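# Place the part onto the cabinet rack

## Task

Move the part so it sits on the rack inside the cabinet, then open the gripper and pull the arm away from it.

## Robot and tools

Robot: two six-joint arms with parallel grippers, named left_arm and right_arm. left_arm's base sits at (-0.044, +0.298, 0) m and right_arm's at (-0.036, -0.333, 0) m, each turned slightly about z (quat_wxyz (+0.999, 0, 0, -0.045) and (+0.995, 0, 0, -0.102)). Scene frame: origin on the tabletop midway between the arms, +x out over the table, +z up, left_arm on the +y side. The arm names do not tell you which side of a picture an arm appears on.

execute_actions takes "actions", a list holding one action, one wait, or nothing. An empty list [] only reports the current state. An action is {"rows": [...], "steps": n}, with n from 1 to 15 (15 if omitted) and each step lasting 1/30 s. Each row is used for one step, and the final row repeats if there are fewer rows than steps. A wait is {"steps": n} with no rows, n up to 300. It returns once n steps have elapsed since the previous result, and your reply time counts toward those steps. The optional "pictures" boolean turns camera images on or off; they come by default. If a call is refused, nothing is sent to the robot.

Row layout: one list of 14 numbers, each in [-1, 1], covering both arms even when only one moves. The first seven are for left_arm: waist, shoulder, elbow, wrist pitch, wrist yaw, wrist roll, then gripper opening. The next seven are the same for right_arm. The six joint entries are offsets, not poses. They are measured from that arm's joint angles in the most recent result that listed them. Before any result has listed them, and for later calls in the same reply, they are measured from where the arm stands when the action begins. They are never measured from the preceding row. Scale: 1.0 equals 1.202 rad for the waist, 1.258 for the shoulder, 1.238 for the elbow, 2.073 for wrist pitch, and 2.022 each for wrist yaw and wrist roll. Stated joint ranges in rad: waist -2.618 to 3.054, shoulder 0.000 to 3.142, elbow 0.000 to 3.142, wrist pitch -1.571 to 1.571, wrist yaw -1.571 to 1.571, wrist roll -2.094 to 2.094. The true ends can differ by up to 0.036 rad either way. A call that asks a joint to go more than 0.036 rad beyond its range is refused. Otherwise an overshooting joint is clipped at its real end, and the result says "joint sent to its limit". That line can refer to an earlier action, and its absence does not prove there is room left. The gripper entry is an absolute setting: +1 is fully open and -1 is closed.

Sending all-zero offsets is not a pause: it pulls the arm back toward the reference angles, and an arm may droop a little more on each action. To hold an arm in place, put the full offset to the angles you want in a reply's first call and zeros in its later calls. If a joint keeps falling short, aim further.

Speed: on every step each joint target is kept within a set distance of the measured angle: 0.202 rad for the waist, 0.258 shoulder, 0.238 elbow, 0.573 wrist pitch, 0.522 wrist yaw and roll. If the targets would put the gripper more than 70 mm from where it is, all of them are scaled back. Big moves therefore take several actions. Between calls the arms keep moving toward the last row sent. They stop once motion has nearly ceased or a step is HELD.

Results: the state line "left_arm: … | right_arm: …" gives each gripper's end_effector_position (m) and end_effector_quat_wxyz in the scene frame. This is the point between the finger pads, about 1 cm short of the tips. The fingers point along the gripper's +z and close along its y. Reported positions can be off, more so at long reach. "Joint positions" and "Joint velocities" list each arm's six joints (rad, rad/s), then the pad gap (m, m/s; 0.094 m is fully open). grip_measured is the measured opening on the command scale; each gripper's reading may be off by about 1 mm. HELD marks steps where some or all of your row was not sent. "joint command not followed" means a clearance check altered or blocked joint targets, while the rest of the row still ran.

Gripping: to hold the part, keep commanding an opening below grip_measured. About 0.03 lower grips firmly, less grips more gently. Each pad pushes with roughly 50-62 N at most, less on parts under about 2 mm thick. Brief tugs on the held part or pushes on loose objects can happen, so hold firmly enough.

Motor heat: carrying a load warms the motors. A MOTOR HOT warning appears from 75 °C. At 90 °C that arm halts for 10 s. At 100 °C the arm goes limp and falls until it cools. These are reported as OVER-TEMPERATURE FAULT. Don't keep a load lifted longer than needed.

Avoid: knocking or dropping anything off the table, letting the part fall or slip, slamming, hard pushes, and arms hitting or pressing on each other. Moving the part to the cabinet rack is allowed.

zoom_image: {"camera": name, "region": [x0, y0, x1, y1]} gives a finer view of part of that camera's latest image. Coordinates are in pixels from the top-left, and the box can be at most 504 by 504. Cameras, each 504x504: cam_head_left, cam_head_right, cam_high, cam_low, cam_left_wrist, cam_right_wrist (the wrist ones are fisheye). read_manual returns only licence text and moves nothing. finished_scene {"scene": n} ends the current scene, which cannot be undone, and reports whether the goal was met. The part must stay on the rack, with the gripper released and clear, before you call it.

Each tool is called after "Call:" by a JSON object that holds its "api" and its "payload", one argument or row to a line.

## Session

Call:
{"api": "execute_actions", "payload": {
  "actions": []
}}

Scene clock: 0.00 s of 4480.00 s.
left_arm: end_effector_position=(+0.2313, +0.4341, +0.1579) grip_measured=+1.000 end_effector_quat_wxyz=(+0.663, -0.496, +0.544, -0.136) | right_arm: end_effector_position=(+0.2191, -0.5787, +0.1197) grip_measured=+1.000 end_effector_quat_wxyz=(+0.540, +0.782, +0.261, +0.167)
Joint positions: left_arm=[ 0.436  0.888  0.038  0.764 -0.189 -0.958  0.094] | right_arm=[-0.409  1.221  0.313  0.519  0.312  1.674  0.094]
Joint velocities: left_arm=[ 0.007  0.002 -0.017  0.081 -0.051 -0.007  0.   ] | right_arm=[-0.022 -0.032 -0.002 -0.11  -0.037  0.051  0.   ]

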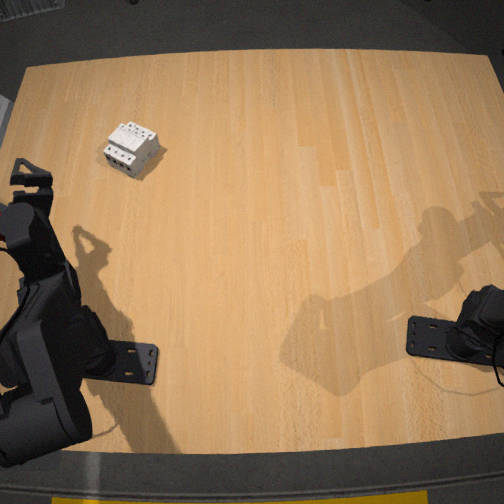

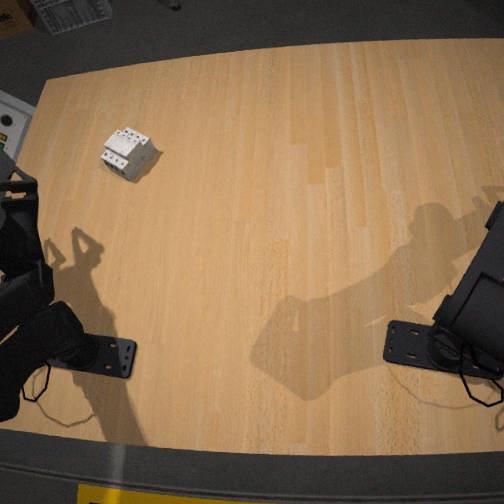

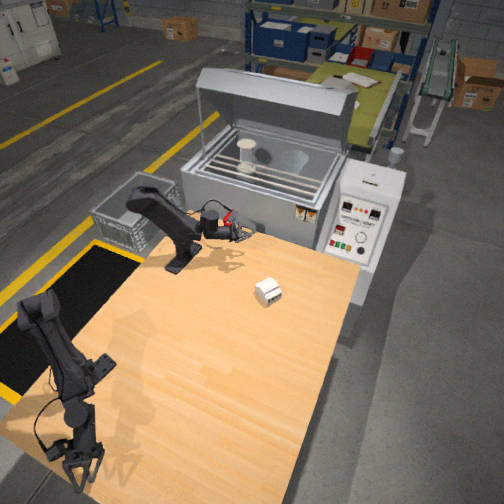

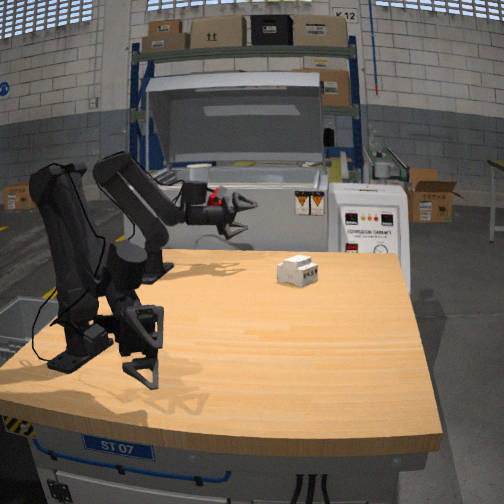

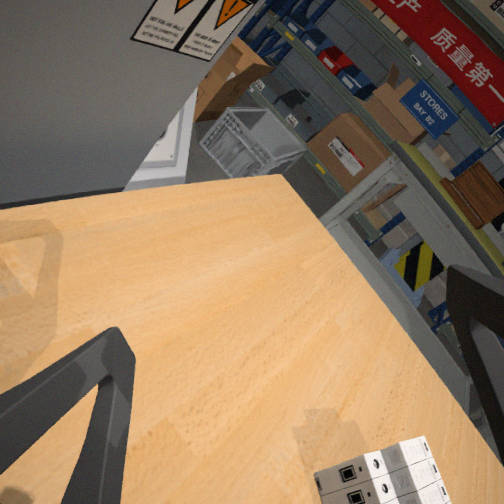

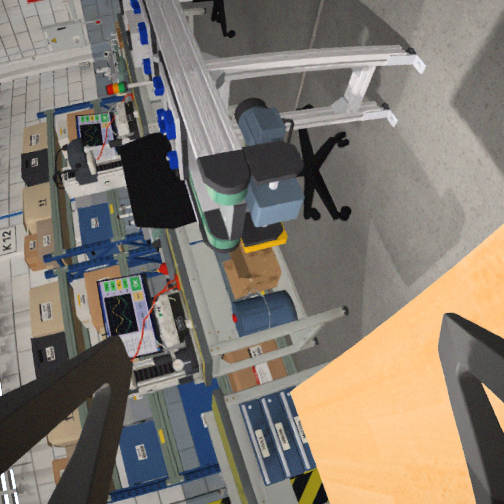

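Call:
{"api": "zoom_image", "payload": {
  "camera": "cam_high",
  "region": [160, 50, 410, 320]
}}

Call:
{"api": "zoom_image", "payload": {
  "camera": "cam_head_left",
  "region": [70, 90, 200, 210]
}}

Call:
{"api": "zoom_image", "payload": {
  "camera": "cam_low",
  "region": [100, 60, 420, 320]
}}

Region (160, 50, 410, 320) of cam_high's 504x504 image, scaled by 1.867, with more detail than that image has; it fills the left 467 columns of this view, and the rest is white.

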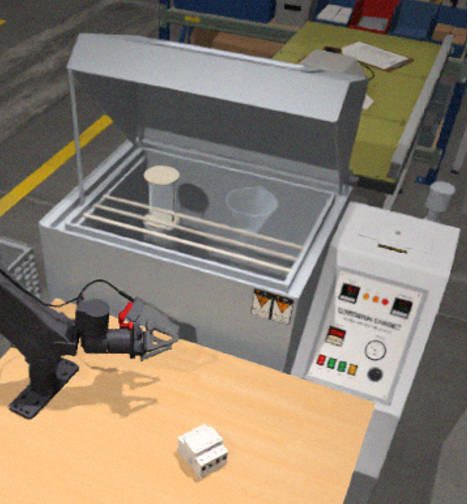

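Region (70, 90, 200, 210) of cam_head_left's 504x504 image, scaled by 3.877, with more detail than that image has; it fills the top 465 rows of this view, and the rest is white.

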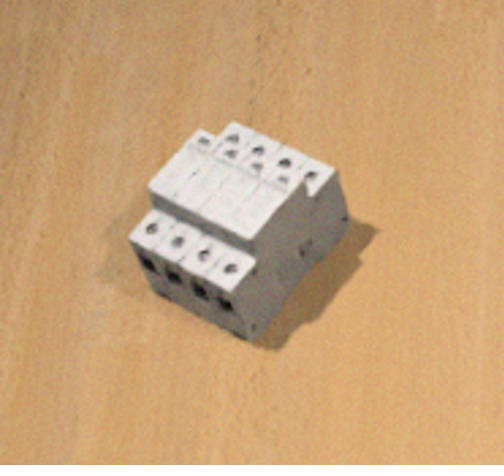

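Region (100, 60, 420, 320) of cam_low's 504x504 image, scaled by 1.575, with more detail than that image has; it fills the top 410 rows of this view, and the rest is white.

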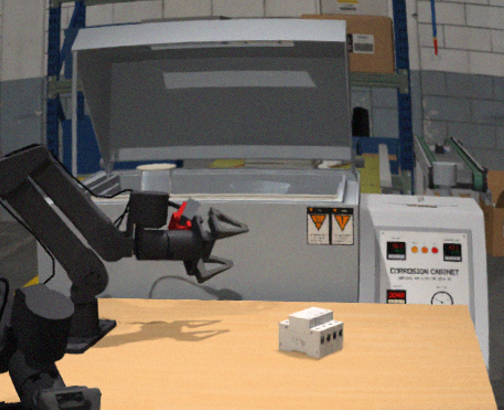

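Call:
{"api": "zoom_image", "payload": {
  "camera": "cam_head_left",
  "region": [0, 140, 200, 400]
}}

Call:
{"api": "zoom_image", "payload": {
  "camera": "cam_head_right",
  "region": [0, 70, 200, 400]
}}

Call:
{"api": "zoom_image", "payload": {
  "camera": "cam_head_left",
  "region": [380, 270, 504, 400]
}}

Region (0, 140, 200, 400) of cam_head_left's 504x504 image, scaled by 1.938, with more detail than that image has; it fills the left 388 columns of this view, and the rest is white.

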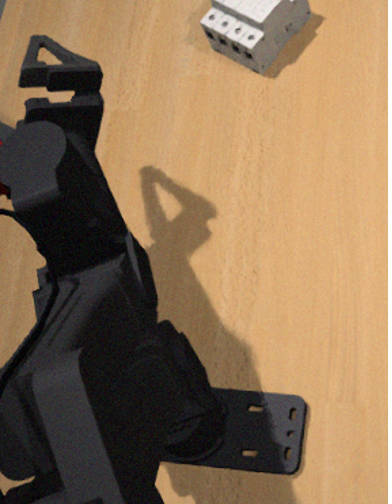

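Region (0, 70, 200, 400) of cam_head_right's 504x504 image, scaled by 1.527, with more detail than that image has; it fills the left 305 columns of this view, and the rest is white.

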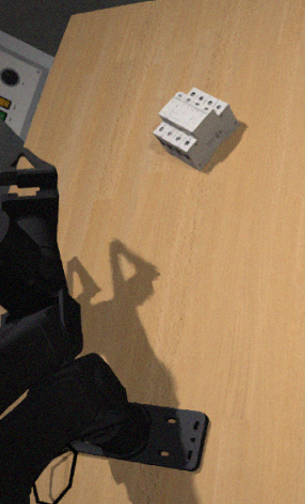

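Region (380, 270, 504, 400) of cam_head_left's 504x504 image, scaled by 3.877, with more detail than that image has; it fills the left 481 columns of this view, and the rest is white.

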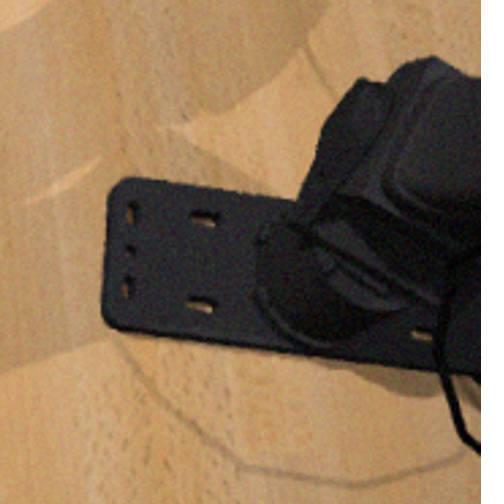

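Call:
{"api": "zoom_image", "payload": {
  "camera": "cam_high",
  "region": [170, 120, 360, 250]
}}

Call:
{"api": "zoom_image", "payload": {
  "camera": "cam_high",
  "region": [120, 180, 300, 320]
}}

Call:
{"api": "zoom_image", "payload": {
  "camera": "cam_high",
  "region": [0, 280, 200, 504]
}}

Region (170, 120, 360, 250) of cam_high's 504x504 image, scaled by 2.653, with more detail than that image has; it fills the top 345 rows of this view, and the rest is white.

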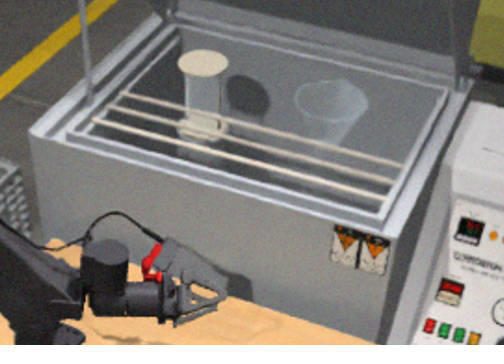

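Region (120, 180, 300, 320) of cam_high's 504x504 image, scaled by 2.800, with more detail than that image has.

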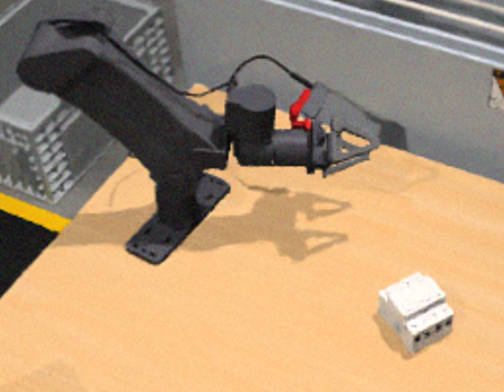

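Region (0, 280, 200, 504) of cam_high's 504x504 image, scaled by 2.250, with more detail than that image has; it fills the left 450 columns of this view, and the rest is white.

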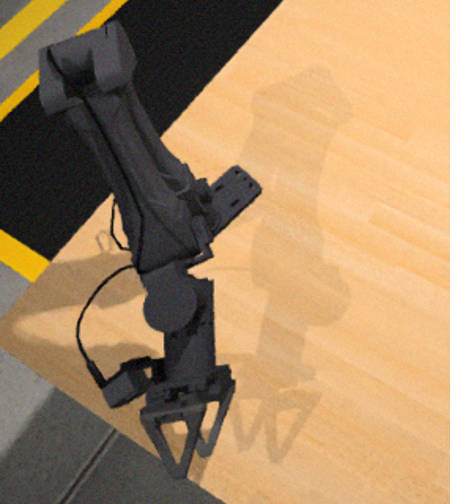

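Call:
{"api": "zoom_image", "payload": {
  "camera": "cam_low",
  "region": [110, 140, 350, 300]
}}

Call:
{"api": "zoom_image", "payload": {
  "camera": "cam_high",
  "region": [260, 140, 360, 240]
}}

Call:
{"api": "zoom_image", "payload": {
  "camera": "cam_high",
  "region": [175, 120, 275, 220]
}}

Region (110, 140, 350, 300) of cam_low's 504x504 image, scaled by 2.100, with more detail than that image has.

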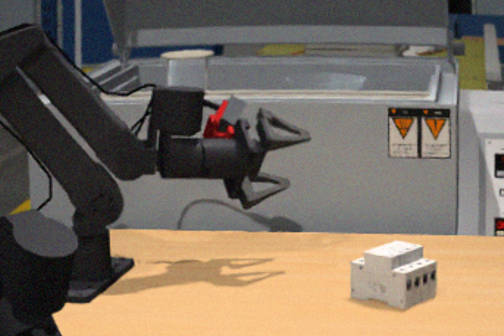

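Region (260, 140, 360, 240) of cam_high's 504x504 image, scaled by 5.040, with more detail than that image has.

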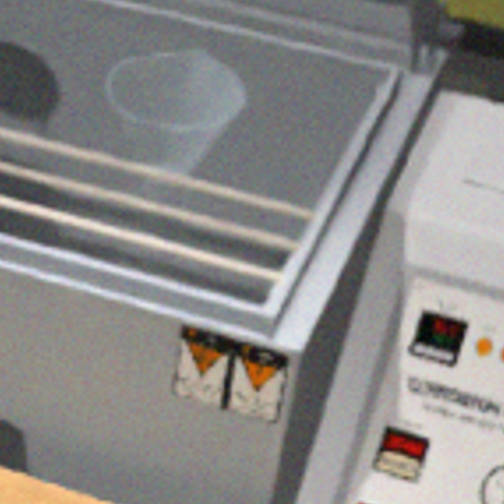

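Region (175, 120, 275, 220) of cam_high's 504x504 image, scaled by 5.040, with more detail than that image has.

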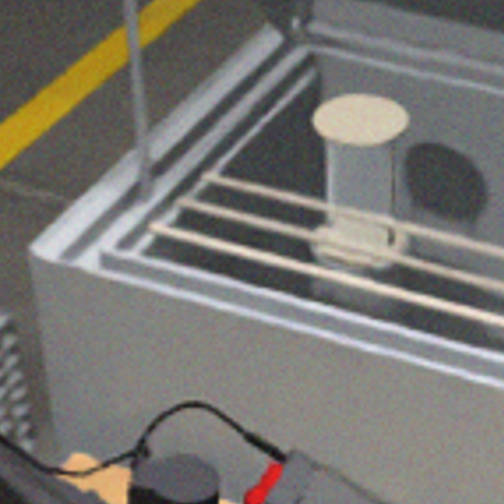

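Call:
{"api": "execute_actions", "payload": {
  "actions": [
    {"rows":[[-0.004,0.014,0.021,-0.014,0.007,0.017,1,0,0,0,0,0,0,1],[-0.009,0.027,0.042,-0.029,0.013,0.034,1,0,0,0,0,0,0,1],[-0.013,0.041,0.063,-0.043,0.02,0.05,1,0,0,0,0,0,0,1],[-0.018,0.055,0.085,-0.057,0.026,0.067,1,0,0,0,0,0,0,1],[-0.022,0.069,0.106,-0.072,0.033,0.084,1,0,0,0,0,0,0,1],[-0.026,0.082,0.127,-0.086,0.039,0.101,1,0,0,0,0,0,0,1],[-0.031,0.096,0.148,-0.1,0.046,0.117,1,0,0,0,0,0,0,1],[-0.035,0.11,0.169,-0.115,0.052,0.134,1,0,0,0,0,0,0,1],[-0.04,0.123,0.19,-0.129,0.059,0.151,1,0,0,0,0,0,0,1],[-0.044,0.137,0.211,-0.143,0.065,0.168,1,0,0,0,0,0,0,1],[-0.048,0.151,0.233,-0.158,0.072,0.185,1,0,0,0,0,0,0,1],[-0.053,0.164,0.254,-0.172,0.078,0.201,1,0,0,0,0,0,0,1],[-0.057,0.178,0.275,-0.186,0.085,0.218,1,0,0,0,0,0,0,1],[-0.062,0.192,0.296,-0.2,0.091,0.235,1,0,0,0,0,0,0,1],[-0.066,0.206,0.317,-0.215,0.098,0.252,1,0,0,0,0,0,0,1]],"steps":15}
  ],
  "pictures": false
}}

Call:
{"api": "execute_actions", "payload": {
  "actions": [
    {"rows":[[-0.013,0.041,0.063,-0.043,0.02,0.05,1,0,0,0,0,0,0,1],[-0.018,0.055,0.085,-0.057,0.026,0.067,1,0,0,0,0,0,0,1],[-0.022,0.069,0.106,-0.072,0.033,0.084,1,0,0,0,0,0,0,1],[-0.026,0.082,0.127,-0.086,0.039,0.101,1,0,0,0,0,0,0,1],[-0.031,0.096,0.148,-0.1,0.046,0.117,1,0,0,0,0,0,0,1],[-0.035,0.11,0.169,-0.115,0.052,0.134,1,0,0,0,0,0,0,1],[-0.04,0.123,0.19,-0.129,0.059,0.151,1,0,0,0,0,0,0,1],[-0.044,0.137,0.211,-0.143,0.065,0.168,1,0,0,0,0,0,0,1],[-0.048,0.151,0.233,-0.158,0.072,0.185,1,0,0,0,0,0,0,1],[-0.053,0.164,0.254,-0.172,0.078,0.201,1,0,0,0,0,0,0,1],[-0.057,0.178,0.275,-0.186,0.085,0.218,1,0,0,0,0,0,0,1],[-0.062,0.192,0.296,-0.2,0.091,0.235,1,0,0,0,0,0,0,1],[-0.066,0.206,0.317,-0.215,0.098,0.252,1,0,0,0,0,0,0,1],[-0.07,0.219,0.338,-0.229,0.104,0.268,1,0,0,0,0,0,0,1],[-0.075,0.233,0.359,-0.243,0.111,0.285,1,0,0,0,0,0,0,1]],"steps":15}
  ],
  "pictures": false
}}

Call:
{"api": "execute_actions", "payload": {
  "actions": [
    {"rows":[[-0.013,0.041,0.063,-0.043,0.02,0.05,1,0,0,0,0,0,0,1],[-0.018,0.055,0.085,-0.057,0.026,0.067,1,0,0,0,0,0,0,1],[-0.022,0.069,0.106,-0.072,0.033,0.084,1,0,0,0,0,0,0,1],[-0.026,0.082,0.127,-0.086,0.039,0.101,1,0,0,0,0,0,0,1],[-0.031,0.096,0.148,-0.1,0.046,0.117,1,0,0,0,0,0,0,1],[-0.035,0.11,0.169,-0.115,0.052,0.134,1,0,0,0,0,0,0,1],[-0.04,0.123,0.19,-0.129,0.059,0.151,1,0,0,0,0,0,0,1],[-0.044,0.137,0.211,-0.143,0.065,0.168,1,0,0,0,0,0,0,1],[-0.048,0.151,0.233,-0.158,0.072,0.185,1,0,0,0,0,0,0,1],[-0.053,0.164,0.254,-0.172,0.078,0.201,1,0,0,0,0,0,0,1],[-0.057,0.178,0.275,-0.186,0.085,0.218,1,0,0,0,0,0,0,1],[-0.062,0.192,0.296,-0.2,0.091,0.235,1,0,0,0,0,0,0,1],[-0.066,0.206,0.317,-0.215,0.098,0.252,1,0,0,0,0,0,0,1],[-0.07,0.219,0.338,-0.229,0.104,0.268,1,0,0,0,0,0,0,1],[-0.075,0.233,0.359,-0.243,0.111,0.285,1,0,0,0,0,0,0,1]],"steps":15}
  ],
  "pictures": false
}}

Call:
{"api": "execute_actions", "payload": {
  "actions": [
    {"steps":12}
  ]
}}

Scene clock: 120.50 s of 4480.00 s.
left_arm: end_effector_position=(+0.3020, +0.4097, +0.1663) grip_measured=+1.000 end_effector_quat_wxyz=(+0.598, -0.354, +0.715, -0.073) | right_arm: end_effector_position=(+0.2191, -0.5787, +0.1197) grip_measured=+1.000 end_effector_quat_wxyz=(+0.540, +0.782, +0.261, +0.167)
Joint positions: left_arm=[ 0.374  1.11   0.372  0.461 -0.051 -0.596  0.094] | right_arm=[-0.409  1.221  0.313  0.519  0.312  1.674  0.094]
Joint velocities: left_arm=[-0.164  0.501  0.73  -0.755  0.33   0.916  0.   ] | right_arm=[-0.002 -0.012 -0.002 -0.022 -0.007  0.022  0.   ]
Steps of this call (steps 1 to 90: nothing new was sent; then 117.00 s passed at rest; steps 91 to 105: all 15 steps of this action). Readings (joint positions):
91: left_arm=[0.436 0.889 0.039 0.764 -0.188 -0.955] | right_arm=[-0.409 1.221 0.313 0.519 0.312 1.674]
92: left_arm=[0.436 0.894 0.044 0.756 -0.186 -0.946] | right_arm=[-0.409 1.221 0.313 0.519 0.312 1.674]
94: left_arm=[0.432 0.921 0.077 0.724 -0.175 -0.914] | right_arm=[-0.409 1.221 0.313 0.519 0.312 1.674]
98: left_arm=[0.412 0.991 0.185 0.642 -0.137 -0.815] | right_arm=[-0.409 1.221 0.313 0.519 0.312 1.674]
105: the state above

Scene clock: 121.00 s of 4480.00 s.
left_arm: end_effector_position=(+0.3685, +0.3675, +0.1639) grip_measured=+1.000 end_effector_quat_wxyz=(+0.505, -0.135, +0.852, -0.037) | right_arm: end_effector_position=(+0.2191, -0.5787, +0.1197) grip_measured=+1.000 end_effector_quat_wxyz=(+0.540, +0.782, +0.261, +0.167)
Joint positions: left_arm=[ 0.302  1.369  0.756  0.099  0.112 -0.166  0.094] | right_arm=[-0.409  1.221  0.313  0.519  0.312  1.674  0.094]
Joint velocities: left_arm=[-0.149  0.491  0.72  -0.916  0.3    0.93   0.   ] | right_arm=[-0.012 -0.007 -0.002  0.081 -0.066 -0.037  0.   ]
Steps of this call (steps 1 to 15: all 15 steps of this action). Readings (joint positions):
1: left_arm=[0.370 1.129 0.395 0.443 -0.042 -0.576] | right_arm=[-0.409 1.221 0.313 0.519 0.312 1.674]
2: left_arm=[0.367 1.146 0.418 0.428 -0.035 -0.556] | right_arm=[-0.409 1.221 0.313 0.519 0.312 1.674]
4: left_arm=[0.359 1.180 0.467 0.388 -0.018 -0.508] | right_arm=[-0.409 1.221 0.313 0.519 0.312 1.674]
8: left_arm=[0.339 1.247 0.573 0.294 0.025 -0.393] | right_arm=[-0.409 1.221 0.313 0.519 0.312 1.674]
15: the state above

Scene clock: 121.50 s of 4480.00 s.
left_arm: end_effector_position=(+0.4152, +0.3153, +0.1561) grip_measured=+1.000 end_effector_quat_wxyz=(+0.413, +0.110, +0.903, -0.042) | right_arm: end_effector_position=(+0.2191, -0.5787, +0.1197) grip_measured=+1.000 end_effector_quat_wxyz=(+0.540, +0.782, +0.261, +0.167)
Joint positions: left_arm=[ 0.229  1.627  1.141 -0.263  0.271  0.264  0.094] | right_arm=[-0.409  1.221  0.313  0.519  0.312  1.674  0.094]
Joint velocities: left_arm=[-0.149  0.491  0.716 -0.755  0.374  0.828  0.   ] | right_arm=[-0.007 -0.002 -0.017 -0.066 -0.007  0.022  0.   ]
Steps of this call (steps 1 to 15: all 15 steps of this action). Readings (joint positions):
1: left_arm=[0.297 1.386 0.779 0.081 0.120 -0.146] | right_arm=[-0.409 1.221 0.313 0.519 0.312 1.674]
2: left_arm=[0.293 1.404 0.802 0.066 0.127 -0.126] | right_arm=[-0.409 1.221 0.313 0.519 0.312 1.674]
4: left_arm=[0.286 1.439 0.852 0.027 0.144 -0.078] | right_arm=[-0.409 1.221 0.313 0.519 0.312 1.674]
8: left_arm=[0.267 1.507 0.958 -0.068 0.185 0.038] | right_arm=[-0.409 1.221 0.313 0.519 0.312 1.674]
15: the state above

Scene clock: 121.90 s of 4480.00 s.
left_arm: end_effector_position=(+0.4050, +0.3000, +0.1419) grip_measured=+1.000 end_effector_quat_wxyz=(+0.373, +0.178, +0.909, -0.055) | right_arm: end_effector_position=(+0.2191, -0.5787, +0.1197) grip_measured=+1.000 end_effector_quat_wxyz=(+0.540, +0.782, +0.261, +0.167)
Joint positions: left_arm=[ 0.217  1.657  1.18  -0.377  0.32   0.393  0.094] | right_arm=[-0.409  1.221  0.313  0.519  0.312  1.674  0.094]
Joint velocities: left_arm=[-0.007 -0.007  0.002 -0.11  -0.081  0.051  0.   ] | right_arm=[ 0.002  0.002 -0.007 -0.022  0.007 -0.007  0.   ]
Steps of this call (steps 1 to 12: the robot went on to your last target). Readings (joint positions):
1: left_arm=[0.224 1.642 1.161 -0.284 0.282 0.292] | right_arm=[-0.409 1.221 0.313 0.519 0.312 1.674]
2: left_arm=[0.220 1.651 1.173 -0.300 0.291 0.314] | right_arm=[-0.409 1.221 0.313 0.519 0.312 1.674]
4: left_arm=[0.217 1.657 1.180 -0.327 0.304 0.346] | right_arm=[-0.409 1.221 0.313 0.519 0.312 1.674]
8: left_arm=[0.217 1.657 1.180 -0.363 0.316 0.379] | right_arm=[-0.409 1.221 0.313 0.519 0.312 1.674]
12: the state above

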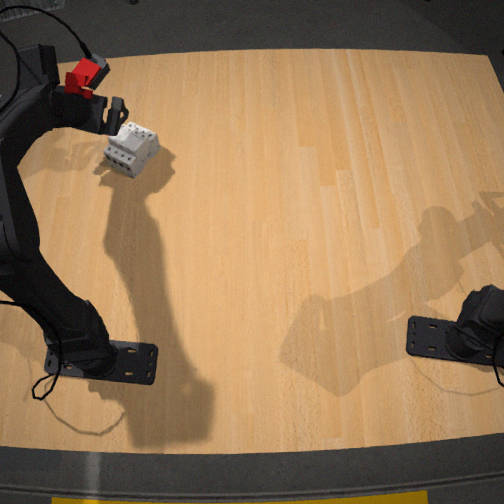

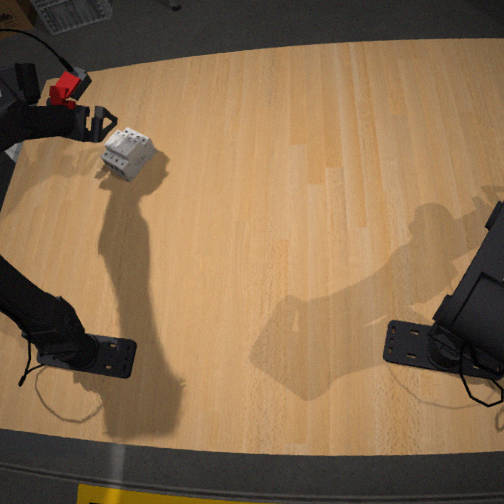

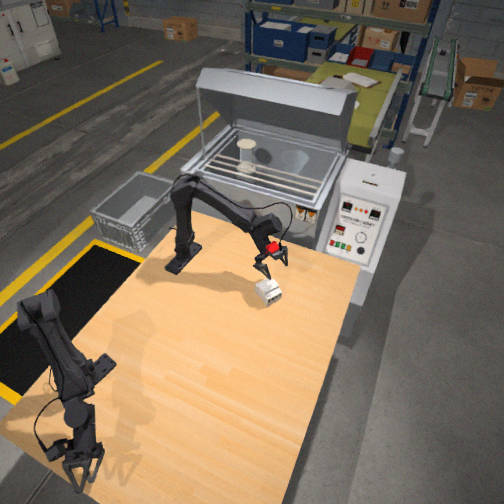

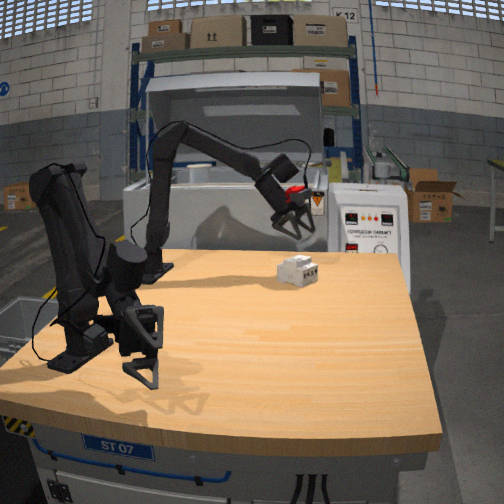

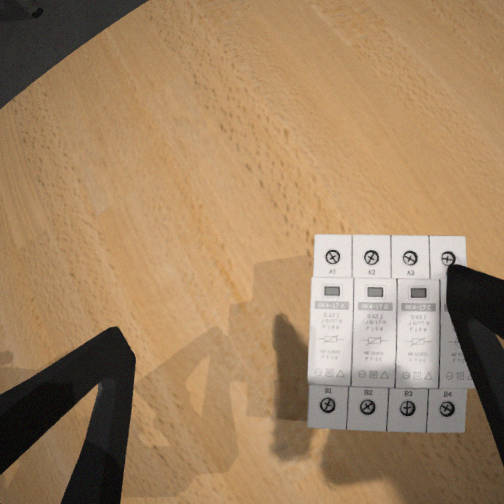

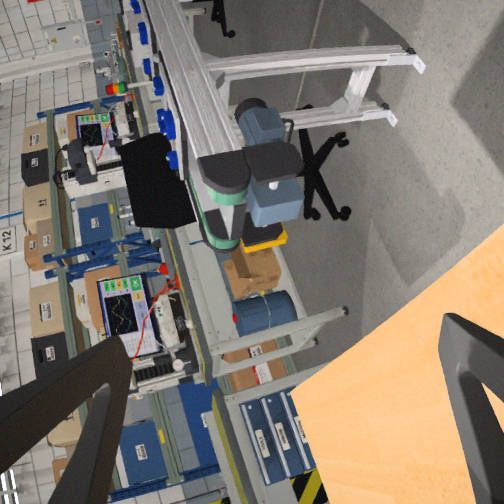

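Call:
{"api": "execute_actions", "payload": {
  "actions": [
    {"rows":[[-0.004,0.002,0.02,-0.03,0.012,0.025,1,0,0,0,0,0,0,1],[-0.008,0.003,0.026,-0.047,0.02,0.04,1,0,0,0,0,0,0,1],[-0.012,0.005,0.032,-0.064,0.027,0.056,1,0,0,0,0,0,0,1],[-0.016,0.006,0.038,-0.08,0.035,0.072,1,0,0,0,0,0,0,1],[-0.02,0.008,0.044,-0.097,0.042,0.087,1,0,0,0,0,0,0,1]],"steps":15}
  ],
  "pictures": false
}}

Call:
{"api": "execute_actions", "payload": {
  "actions": [
    {"steps":12}
  ]
}}

Scene clock: 127.93 s of 4480.00 s.
left_arm: end_effector_position=(+0.3798, +0.2780, +0.1339) grip_measured=+1.000 end_effector_quat_wxyz=(+0.325, +0.260, +0.906, -0.083) | right_arm: end_effector_position=(+0.2191, -0.5787, +0.1197) grip_measured=+1.000 end_effector_quat_wxyz=(+0.540, +0.782, +0.261, +0.167)
Joint positions: left_arm=[ 0.199  1.657  1.214 -0.548  0.386  0.552  0.094] | right_arm=[-0.409  1.221  0.313  0.519  0.312  1.674  0.094]
Joint velocities: left_arm=[ 0.007 -0.002  0.002 -0.095  0.007  0.081  0.   ] | right_arm=[-0.012 -0.037 -0.027  0.007 -0.095  0.007  0.   ]
Steps of this call (steps 1 to 30: the robot went on to your last target; steps 31 to 90: nothing new was sent; then 2.53 s passed at rest; steps 91 to 105: all 15 steps of this action). Readings (joint positions):
91: left_arm=[0.217 1.657 1.181 -0.388 0.324 0.408] | right_arm=[-0.409 1.221 0.313 0.519 0.312 1.674]
92: left_arm=[0.217 1.657 1.184 -0.400 0.327 0.418] | right_arm=[-0.409 1.221 0.313 0.519 0.312 1.674]
94: left_arm=[0.215 1.657 1.194 -0.437 0.340 0.451] | right_arm=[-0.409 1.221 0.313 0.519 0.312 1.674]
98: left_arm=[0.201 1.657 1.213 -0.506 0.371 0.516] | right_arm=[-0.409 1.221 0.313 0.519 0.312 1.674]
105: the state above

Scene clock: 128.33 s of 4480.00 s.
left_arm: end_effector_position=(+0.3780, +0.2773, +0.1330) grip_measured=+1.000 end_effector_quat_wxyz=(+0.322, +0.264, +0.905, -0.084) | right_arm: end_effector_position=(+0.2191, -0.5787, +0.1197) grip_measured=+1.000 end_effector_quat_wxyz=(+0.540, +0.782, +0.261, +0.167)
Joint positions: left_arm=[ 0.199  1.657  1.214 -0.557  0.389  0.561  0.094] | right_arm=[-0.409  1.221  0.313  0.519  0.312  1.674  0.094]
Joint velocities: left_arm=[ 0.027 -0.002 -0.007 -0.007 -0.037  0.066  0.   ] | right_arm=[-0.012 -0.007 -0.007 -0.022  0.037 -0.022  0.   ]
Steps of this call (steps 1 to 12: the robot went on to your last target). Readings (joint positions):
1: left_arm=[0.199 1.657 1.214 -0.550 0.387 0.554] | right_arm=[-0.409 1.221 0.313 0.519 0.312 1.674]
2: left_arm=[0.199 1.657 1.214 -0.552 0.388 0.555] | right_arm=[-0.409 1.221 0.313 0.519 0.312 1.674]
4: left_arm=[0.199 1.657 1.214 -0.554 0.389 0.557] | right_arm=[-0.409 1.221 0.313 0.519 0.312 1.674]
8: left_arm=[0.199 1.657 1.214 -0.556 0.389 0.559] | right_arm=[-0.409 1.221 0.313 0.519 0.312 1.674]
12: the state above

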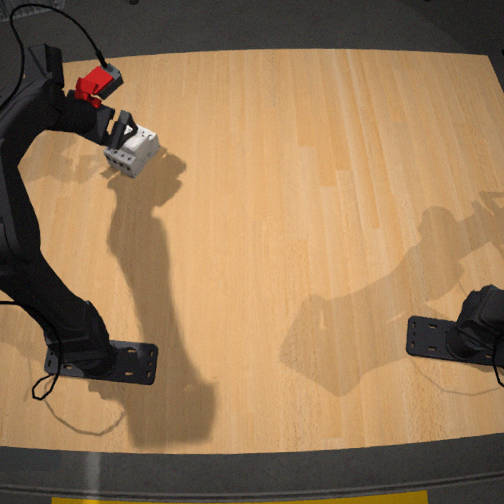

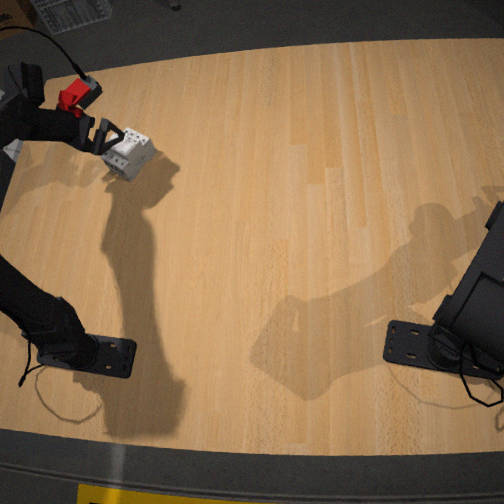

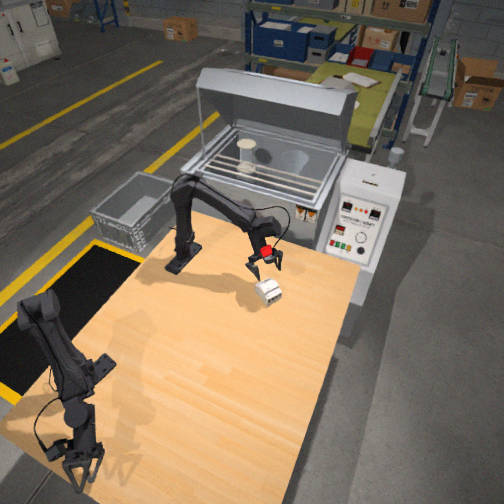

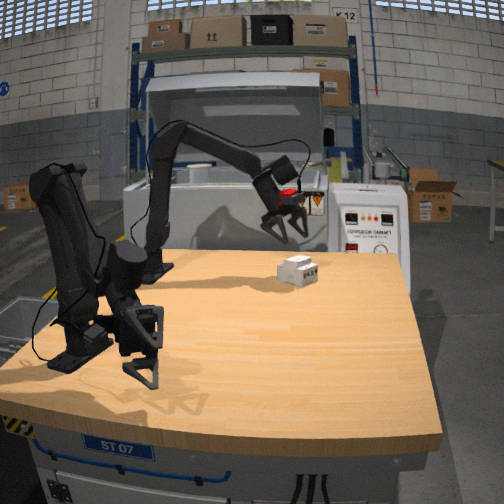

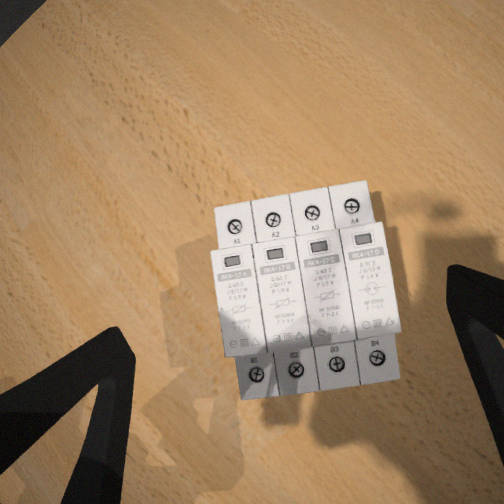

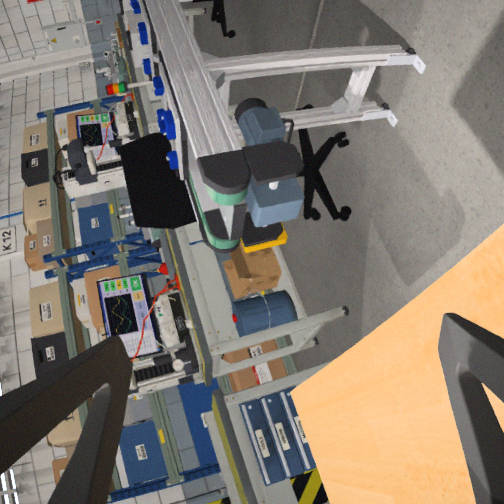

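Call:
{"api": "execute_actions", "payload": {
  "actions": [
    {"rows":[[-0.004,0.004,0.005,0.008,0.008,0,1,0,0,0,0,0,0,1],[-0.006,0.008,-0.006,0.018,0.009,0,1,0,0,0,0,0,0,1],[-0.008,0.012,-0.017,0.028,0.01,0,1,0,0,0,0,0,0,1],[-0.01,0.016,-0.028,0.038,0.011,0,1,0,0,0,0,0,0,1],[-0.012,0.02,-0.039,0.048,0.012,0,1,0,0,0,0,0,0,1],[-0.014,0.024,-0.05,0.057,0.012,0,1,0,0,0,0,0,0,1],[-0.015,0.028,-0.061,0.065,0.012,0,1,0,0,0,0,0,0,1],[-0.015,0.031,-0.072,0.07,0.012,0,1,0,0,0,0,0,0,1],[-0.015,0.034,-0.083,0.073,0.012,0,1,0,0,0,0,0,0,1],[-0.015,0.037,-0.093,0.073,0.012,0,1,0,0,0,0,0,0,1]],"steps":15}
  ],
  "pictures": false
}}

Call:
{"api": "execute_actions", "payload": {
  "actions": [
    {"steps":8}
  ]
}}

Scene clock: 143.73 s of 4480.00 s.
left_arm: end_effector_position=(+0.3699, +0.2706, +0.0863) grip_measured=+1.000 end_effector_quat_wxyz=(+0.302, +0.267, +0.910, -0.098) | right_arm: end_effector_position=(+0.2191, -0.5787, +0.1197) grip_measured=+1.000 end_effector_quat_wxyz=(+0.540, +0.782, +0.261, +0.167)
Joint positions: left_arm=[ 0.188  1.708  1.1   -0.439  0.398  0.561  0.094] | right_arm=[-0.409  1.221  0.313  0.519  0.312  1.674  0.094]
Joint velocities: left_arm=[-0.002 -0.002 -0.022  0.007 -0.037  0.022  0.   ] | right_arm=[-0.002  0.002 -0.002  0.007 -0.066 -0.066  0.   ]
Steps of this call (steps 1 to 15: the robot went on to your last target; steps 16 to 90: nothing new was sent; then 11.90 s passed at rest; steps 91 to 105: all 15 steps of this action). Readings (joint positions):
91: left_arm=[0.199 1.657 1.214 -0.557 0.390 0.561] | right_arm=[-0.409 1.221 0.313 0.519 0.312 1.674]
92: left_arm=[0.199 1.657 1.214 -0.554 0.390 0.561] | right_arm=[-0.409 1.221 0.313 0.519 0.312 1.674]
94: left_arm=[0.199 1.658 1.207 -0.532 0.392 0.561] | right_arm=[-0.409 1.221 0.313 0.519 0.312 1.674]
98: left_arm=[0.193 1.672 1.163 -0.469 0.397 0.561] | right_arm=[-0.409 1.221 0.313 0.519 0.312 1.674]
105: the state above

Scene clock: 144.00 s of 4480.00 s.
left_arm: end_effector_position=(+0.3736, +0.2709, +0.0884) grip_measured=+1.000 end_effector_quat_wxyz=(+0.310, +0.268, +0.907, -0.095) | right_arm: end_effector_position=(+0.2191, -0.5787, +0.1197) grip_measured=+1.000 end_effector_quat_wxyz=(+0.540, +0.782, +0.261, +0.167)
Joint positions: left_arm=[ 0.188  1.708  1.1   -0.42   0.398  0.561  0.094] | right_arm=[-0.409  1.221  0.313  0.519  0.312  1.674  0.094]
Joint velocities: left_arm=[ 0.002  0.017 -0.017  0.081  0.037 -0.037  0.   ] | right_arm=[-0.002 -0.022  0.002 -0.066 -0.007 -0.037  0.   ]
Steps of this call (steps 1 to 8: the robot went on to your last target). Readings (joint positions):
1: left_arm=[0.188 1.708 1.100 -0.437 0.398 0.561] | right_arm=[-0.409 1.221 0.313 0.519 0.312 1.674]
2: left_arm=[0.188 1.708 1.100 -0.433 0.398 0.561] | right_arm=[-0.409 1.221 0.313 0.519 0.312 1.674]
4: left_arm=[0.188 1.708 1.100 -0.425 0.398 0.561] | right_arm=[-0.409 1.221 0.313 0.519 0.312 1.674]
8: the state above

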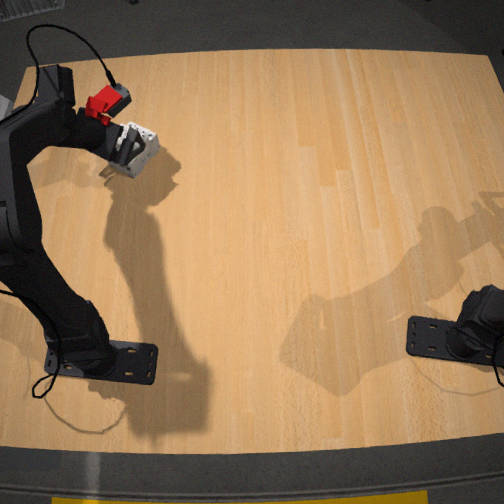

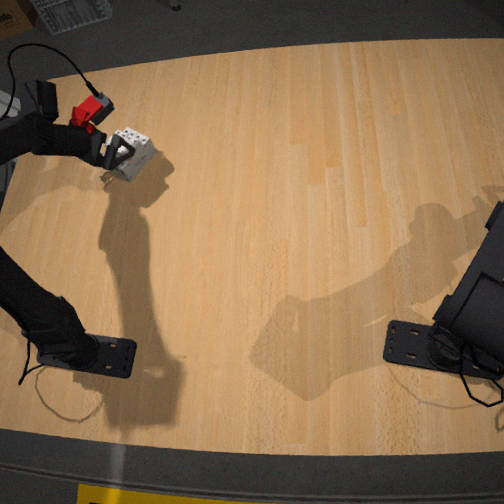

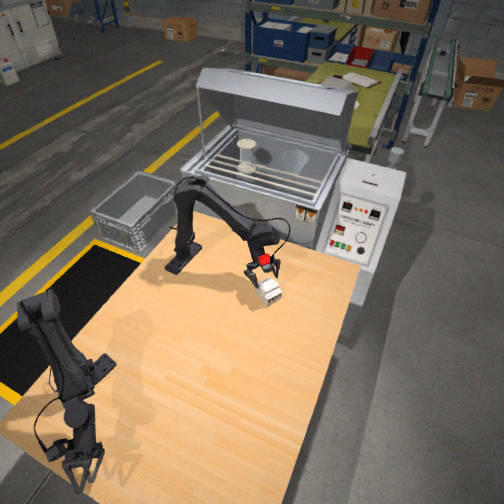

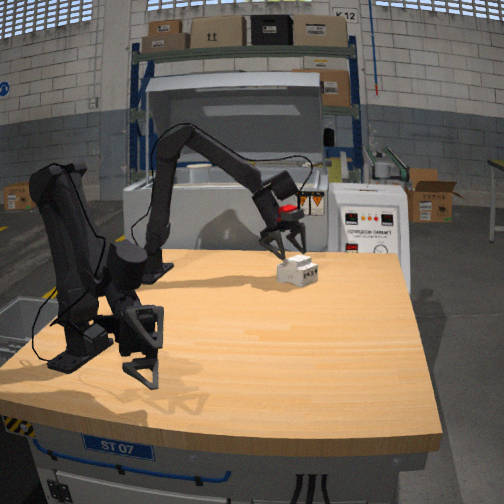

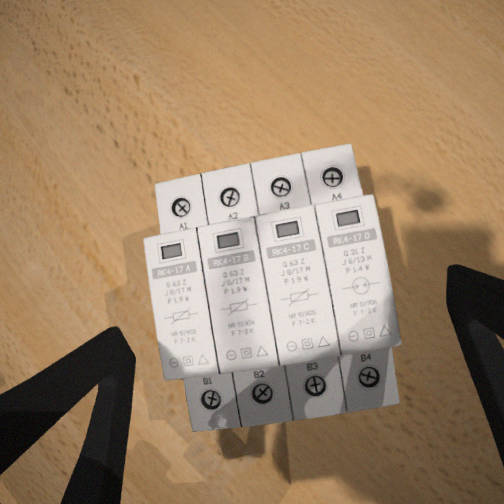

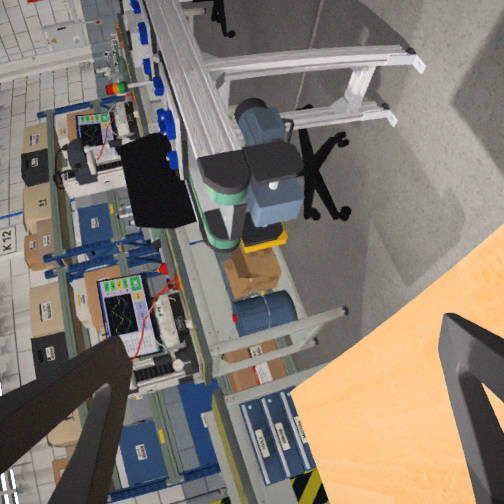

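Call:
{"api": "execute_actions", "payload": {
  "actions": [
    {"rows":[[0,0.006,0,0.016,0.008,0,1,0,0,0,0,0,0,1],[0,0.012,-0.002,0.026,0.008,0,1,0,0,0,0,0,0,1],[0,0.018,-0.005,0.035,0.008,0,1,0,0,0,0,0,0,1],[0,0.025,-0.009,0.044,0.008,0,1,0,0,0,0,0,0,1],[0,0.031,-0.014,0.053,0.008,0,1,0,0,0,0,0,0,1],[0,0.037,-0.019,0.061,0.008,0,1,0,0,0,0,0,0,1],[0,0.043,-0.024,0.069,0.008,0,1,0,0,0,0,0,0,1],[0,0.049,-0.029,0.077,0.008,0,1,0,0,0,0,0,0,1],[0,0.055,-0.034,0.085,0.008,0,1,0,0,0,0,0,0,1],[0,0.062,-0.039,0.092,0.008,0,1,0,0,0,0,0,0,1],[0,0.068,-0.044,0.099,0.008,0,1,0,0,0,0,0,0,1],[0,0.074,-0.05,0.104,0.008,0,1,0,0,0,0,0,0,1],[0,0.08,-0.055,0.107,0.008,0,1,0,0,0,0,0,0,1],[0,0.086,-0.06,0.107,0.008,0,1,0,0,0,0,0,0,1],[0,0.091,-0.065,0.107,0.008,0,1,0,0,0,0,0,0,1]],"steps":15}
  ],
  "pictures": false
}}

Call:
{"api": "execute_actions", "payload": {
  "actions": [
    {"steps":10}
  ]
}}

Scene clock: 164.03 s of 4480.00 s.
left_arm: end_effector_position=(+0.3864, +0.2718, +0.0511) grip_measured=+1.000 end_effector_quat_wxyz=(+0.321, +0.270, +0.903, -0.092) | right_arm: end_effector_position=(+0.2191, -0.5787, +0.1197) grip_measured=+1.000 end_effector_quat_wxyz=(+0.540, +0.782, +0.261, +0.167)
Joint positions: left_arm=[ 0.188  1.805  1.04  -0.239  0.401  0.561  0.094] | right_arm=[-0.409  1.221  0.313  0.519  0.312  1.674  0.094]
Joint velocities: left_arm=[ 0.007  0.222 -0.188  0.168  0.007 -0.037  0.   ] | right_arm=[ 0.002 -0.017 -0.002  0.037  0.007  0.007  0.   ]
Steps of this call (steps 1 to 30: the robot went on to your last target; steps 31 to 90: nothing new was sent; then 16.53 s passed at rest; steps 91 to 105: all 15 steps of this action). Readings (joint positions):
91: left_arm=[0.188 1.708 1.100 -0.415 0.399 0.561] | right_arm=[-0.409 1.221 0.313 0.519 0.312 1.674]
92: left_arm=[0.188 1.709 1.100 -0.409 0.399 0.561] | right_arm=[-0.409 1.221 0.313 0.519 0.312 1.674]
94: left_arm=[0.188 1.715 1.100 -0.388 0.400 0.561] | right_arm=[-0.409 1.221 0.313 0.519 0.312 1.674]
98: left_arm=[0.188 1.744 1.089 -0.326 0.400 0.561] | right_arm=[-0.409 1.221 0.313 0.519 0.312 1.674]
105: the state above

Scene clock: 164.37 s of 4480.00 s.
left_arm: end_effector_position=(+0.3847, +0.2716, +0.0417) grip_measured=+1.000 end_effector_quat_wxyz=(+0.317, +0.269, +0.905, -0.094) | right_arm: end_effector_position=(+0.2191, -0.5787, +0.1197) grip_measured=+1.000 end_effector_quat_wxyz=(+0.540, +0.782, +0.261, +0.167)
Joint positions: left_arm=[ 0.188  1.823  1.024 -0.215  0.401  0.561  0.094] | right_arm=[-0.409  1.221  0.313  0.519  0.312  1.674  0.094]
Joint velocities: left_arm=[-0.002  0.002  0.017  0.095  0.007  0.022  0.   ] | right_arm=[ 0.002 -0.017 -0.007  0.007 -0.051 -0.051  0.   ]
Steps of this call (steps 1 to 10: the robot went on to your last target). Readings (joint positions):
1: left_arm=[0.188 1.812 1.034 -0.234 0.401 0.561] | right_arm=[-0.409 1.221 0.313 0.519 0.312 1.674]
2: left_arm=[0.188 1.817 1.029 -0.231 0.401 0.561] | right_arm=[-0.409 1.221 0.313 0.519 0.312 1.674]
4: left_arm=[0.188 1.823 1.024 -0.228 0.401 0.561] | right_arm=[-0.409 1.221 0.313 0.519 0.312 1.674]
8: left_arm=[0.188 1.823 1.024 -0.218 0.401 0.561] | right_arm=[-0.409 1.221 0.313 0.519 0.312 1.674]
10: the state above

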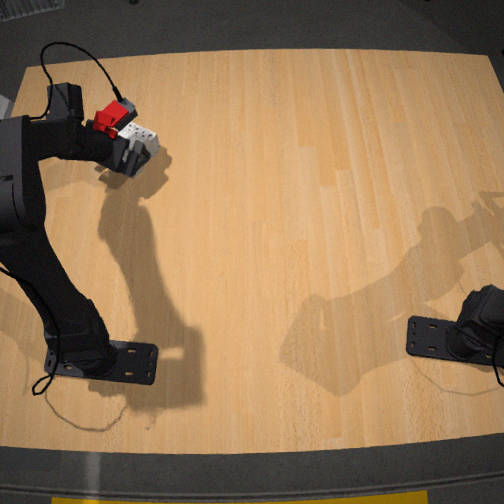

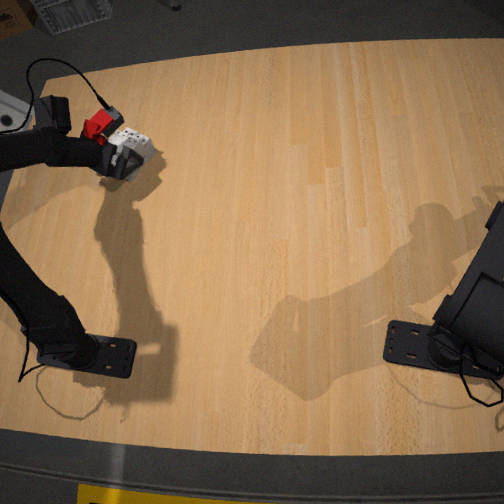

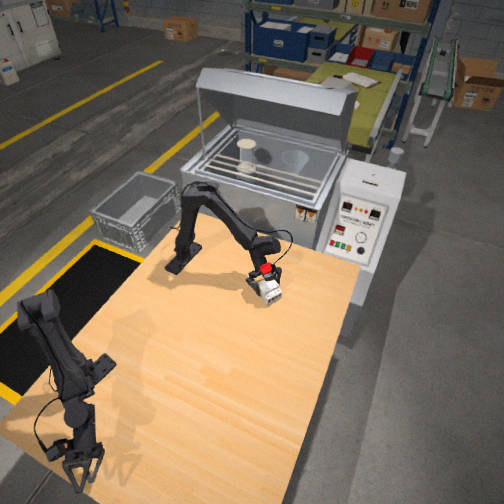

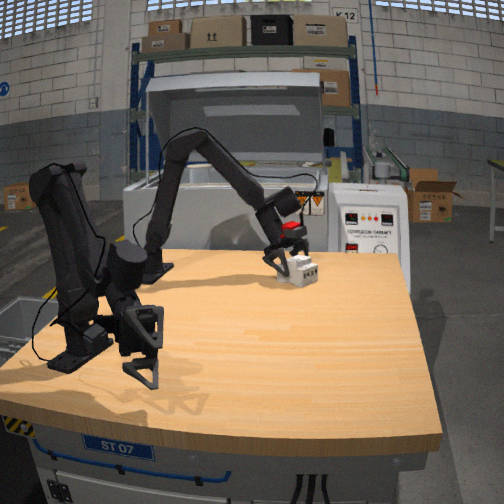

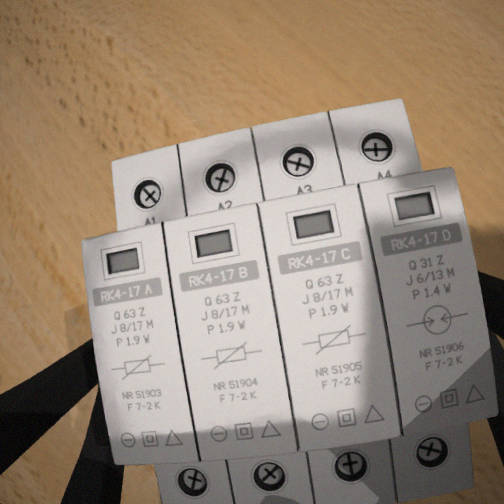

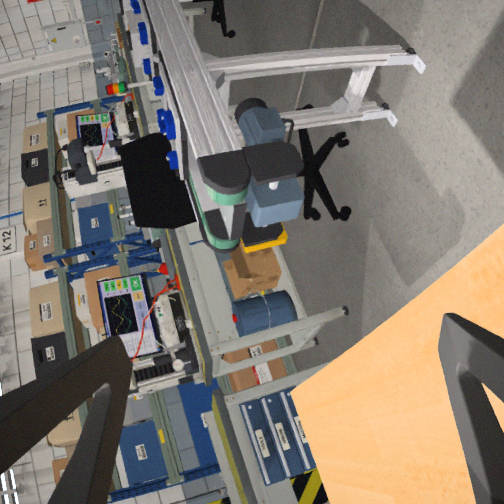

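Call:
{"api": "zoom_image", "payload": {
  "camera": "cam_low",
  "region": [240, 200, 340, 300]
}}

Region (240, 200, 340, 300) of cam_low's 504x504 image, scaled by 5.040, with more detail than that image has.

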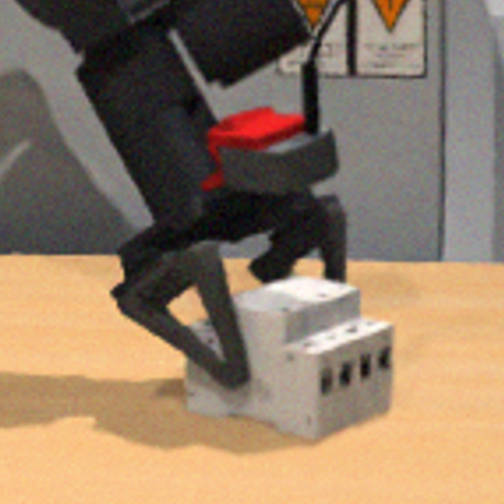

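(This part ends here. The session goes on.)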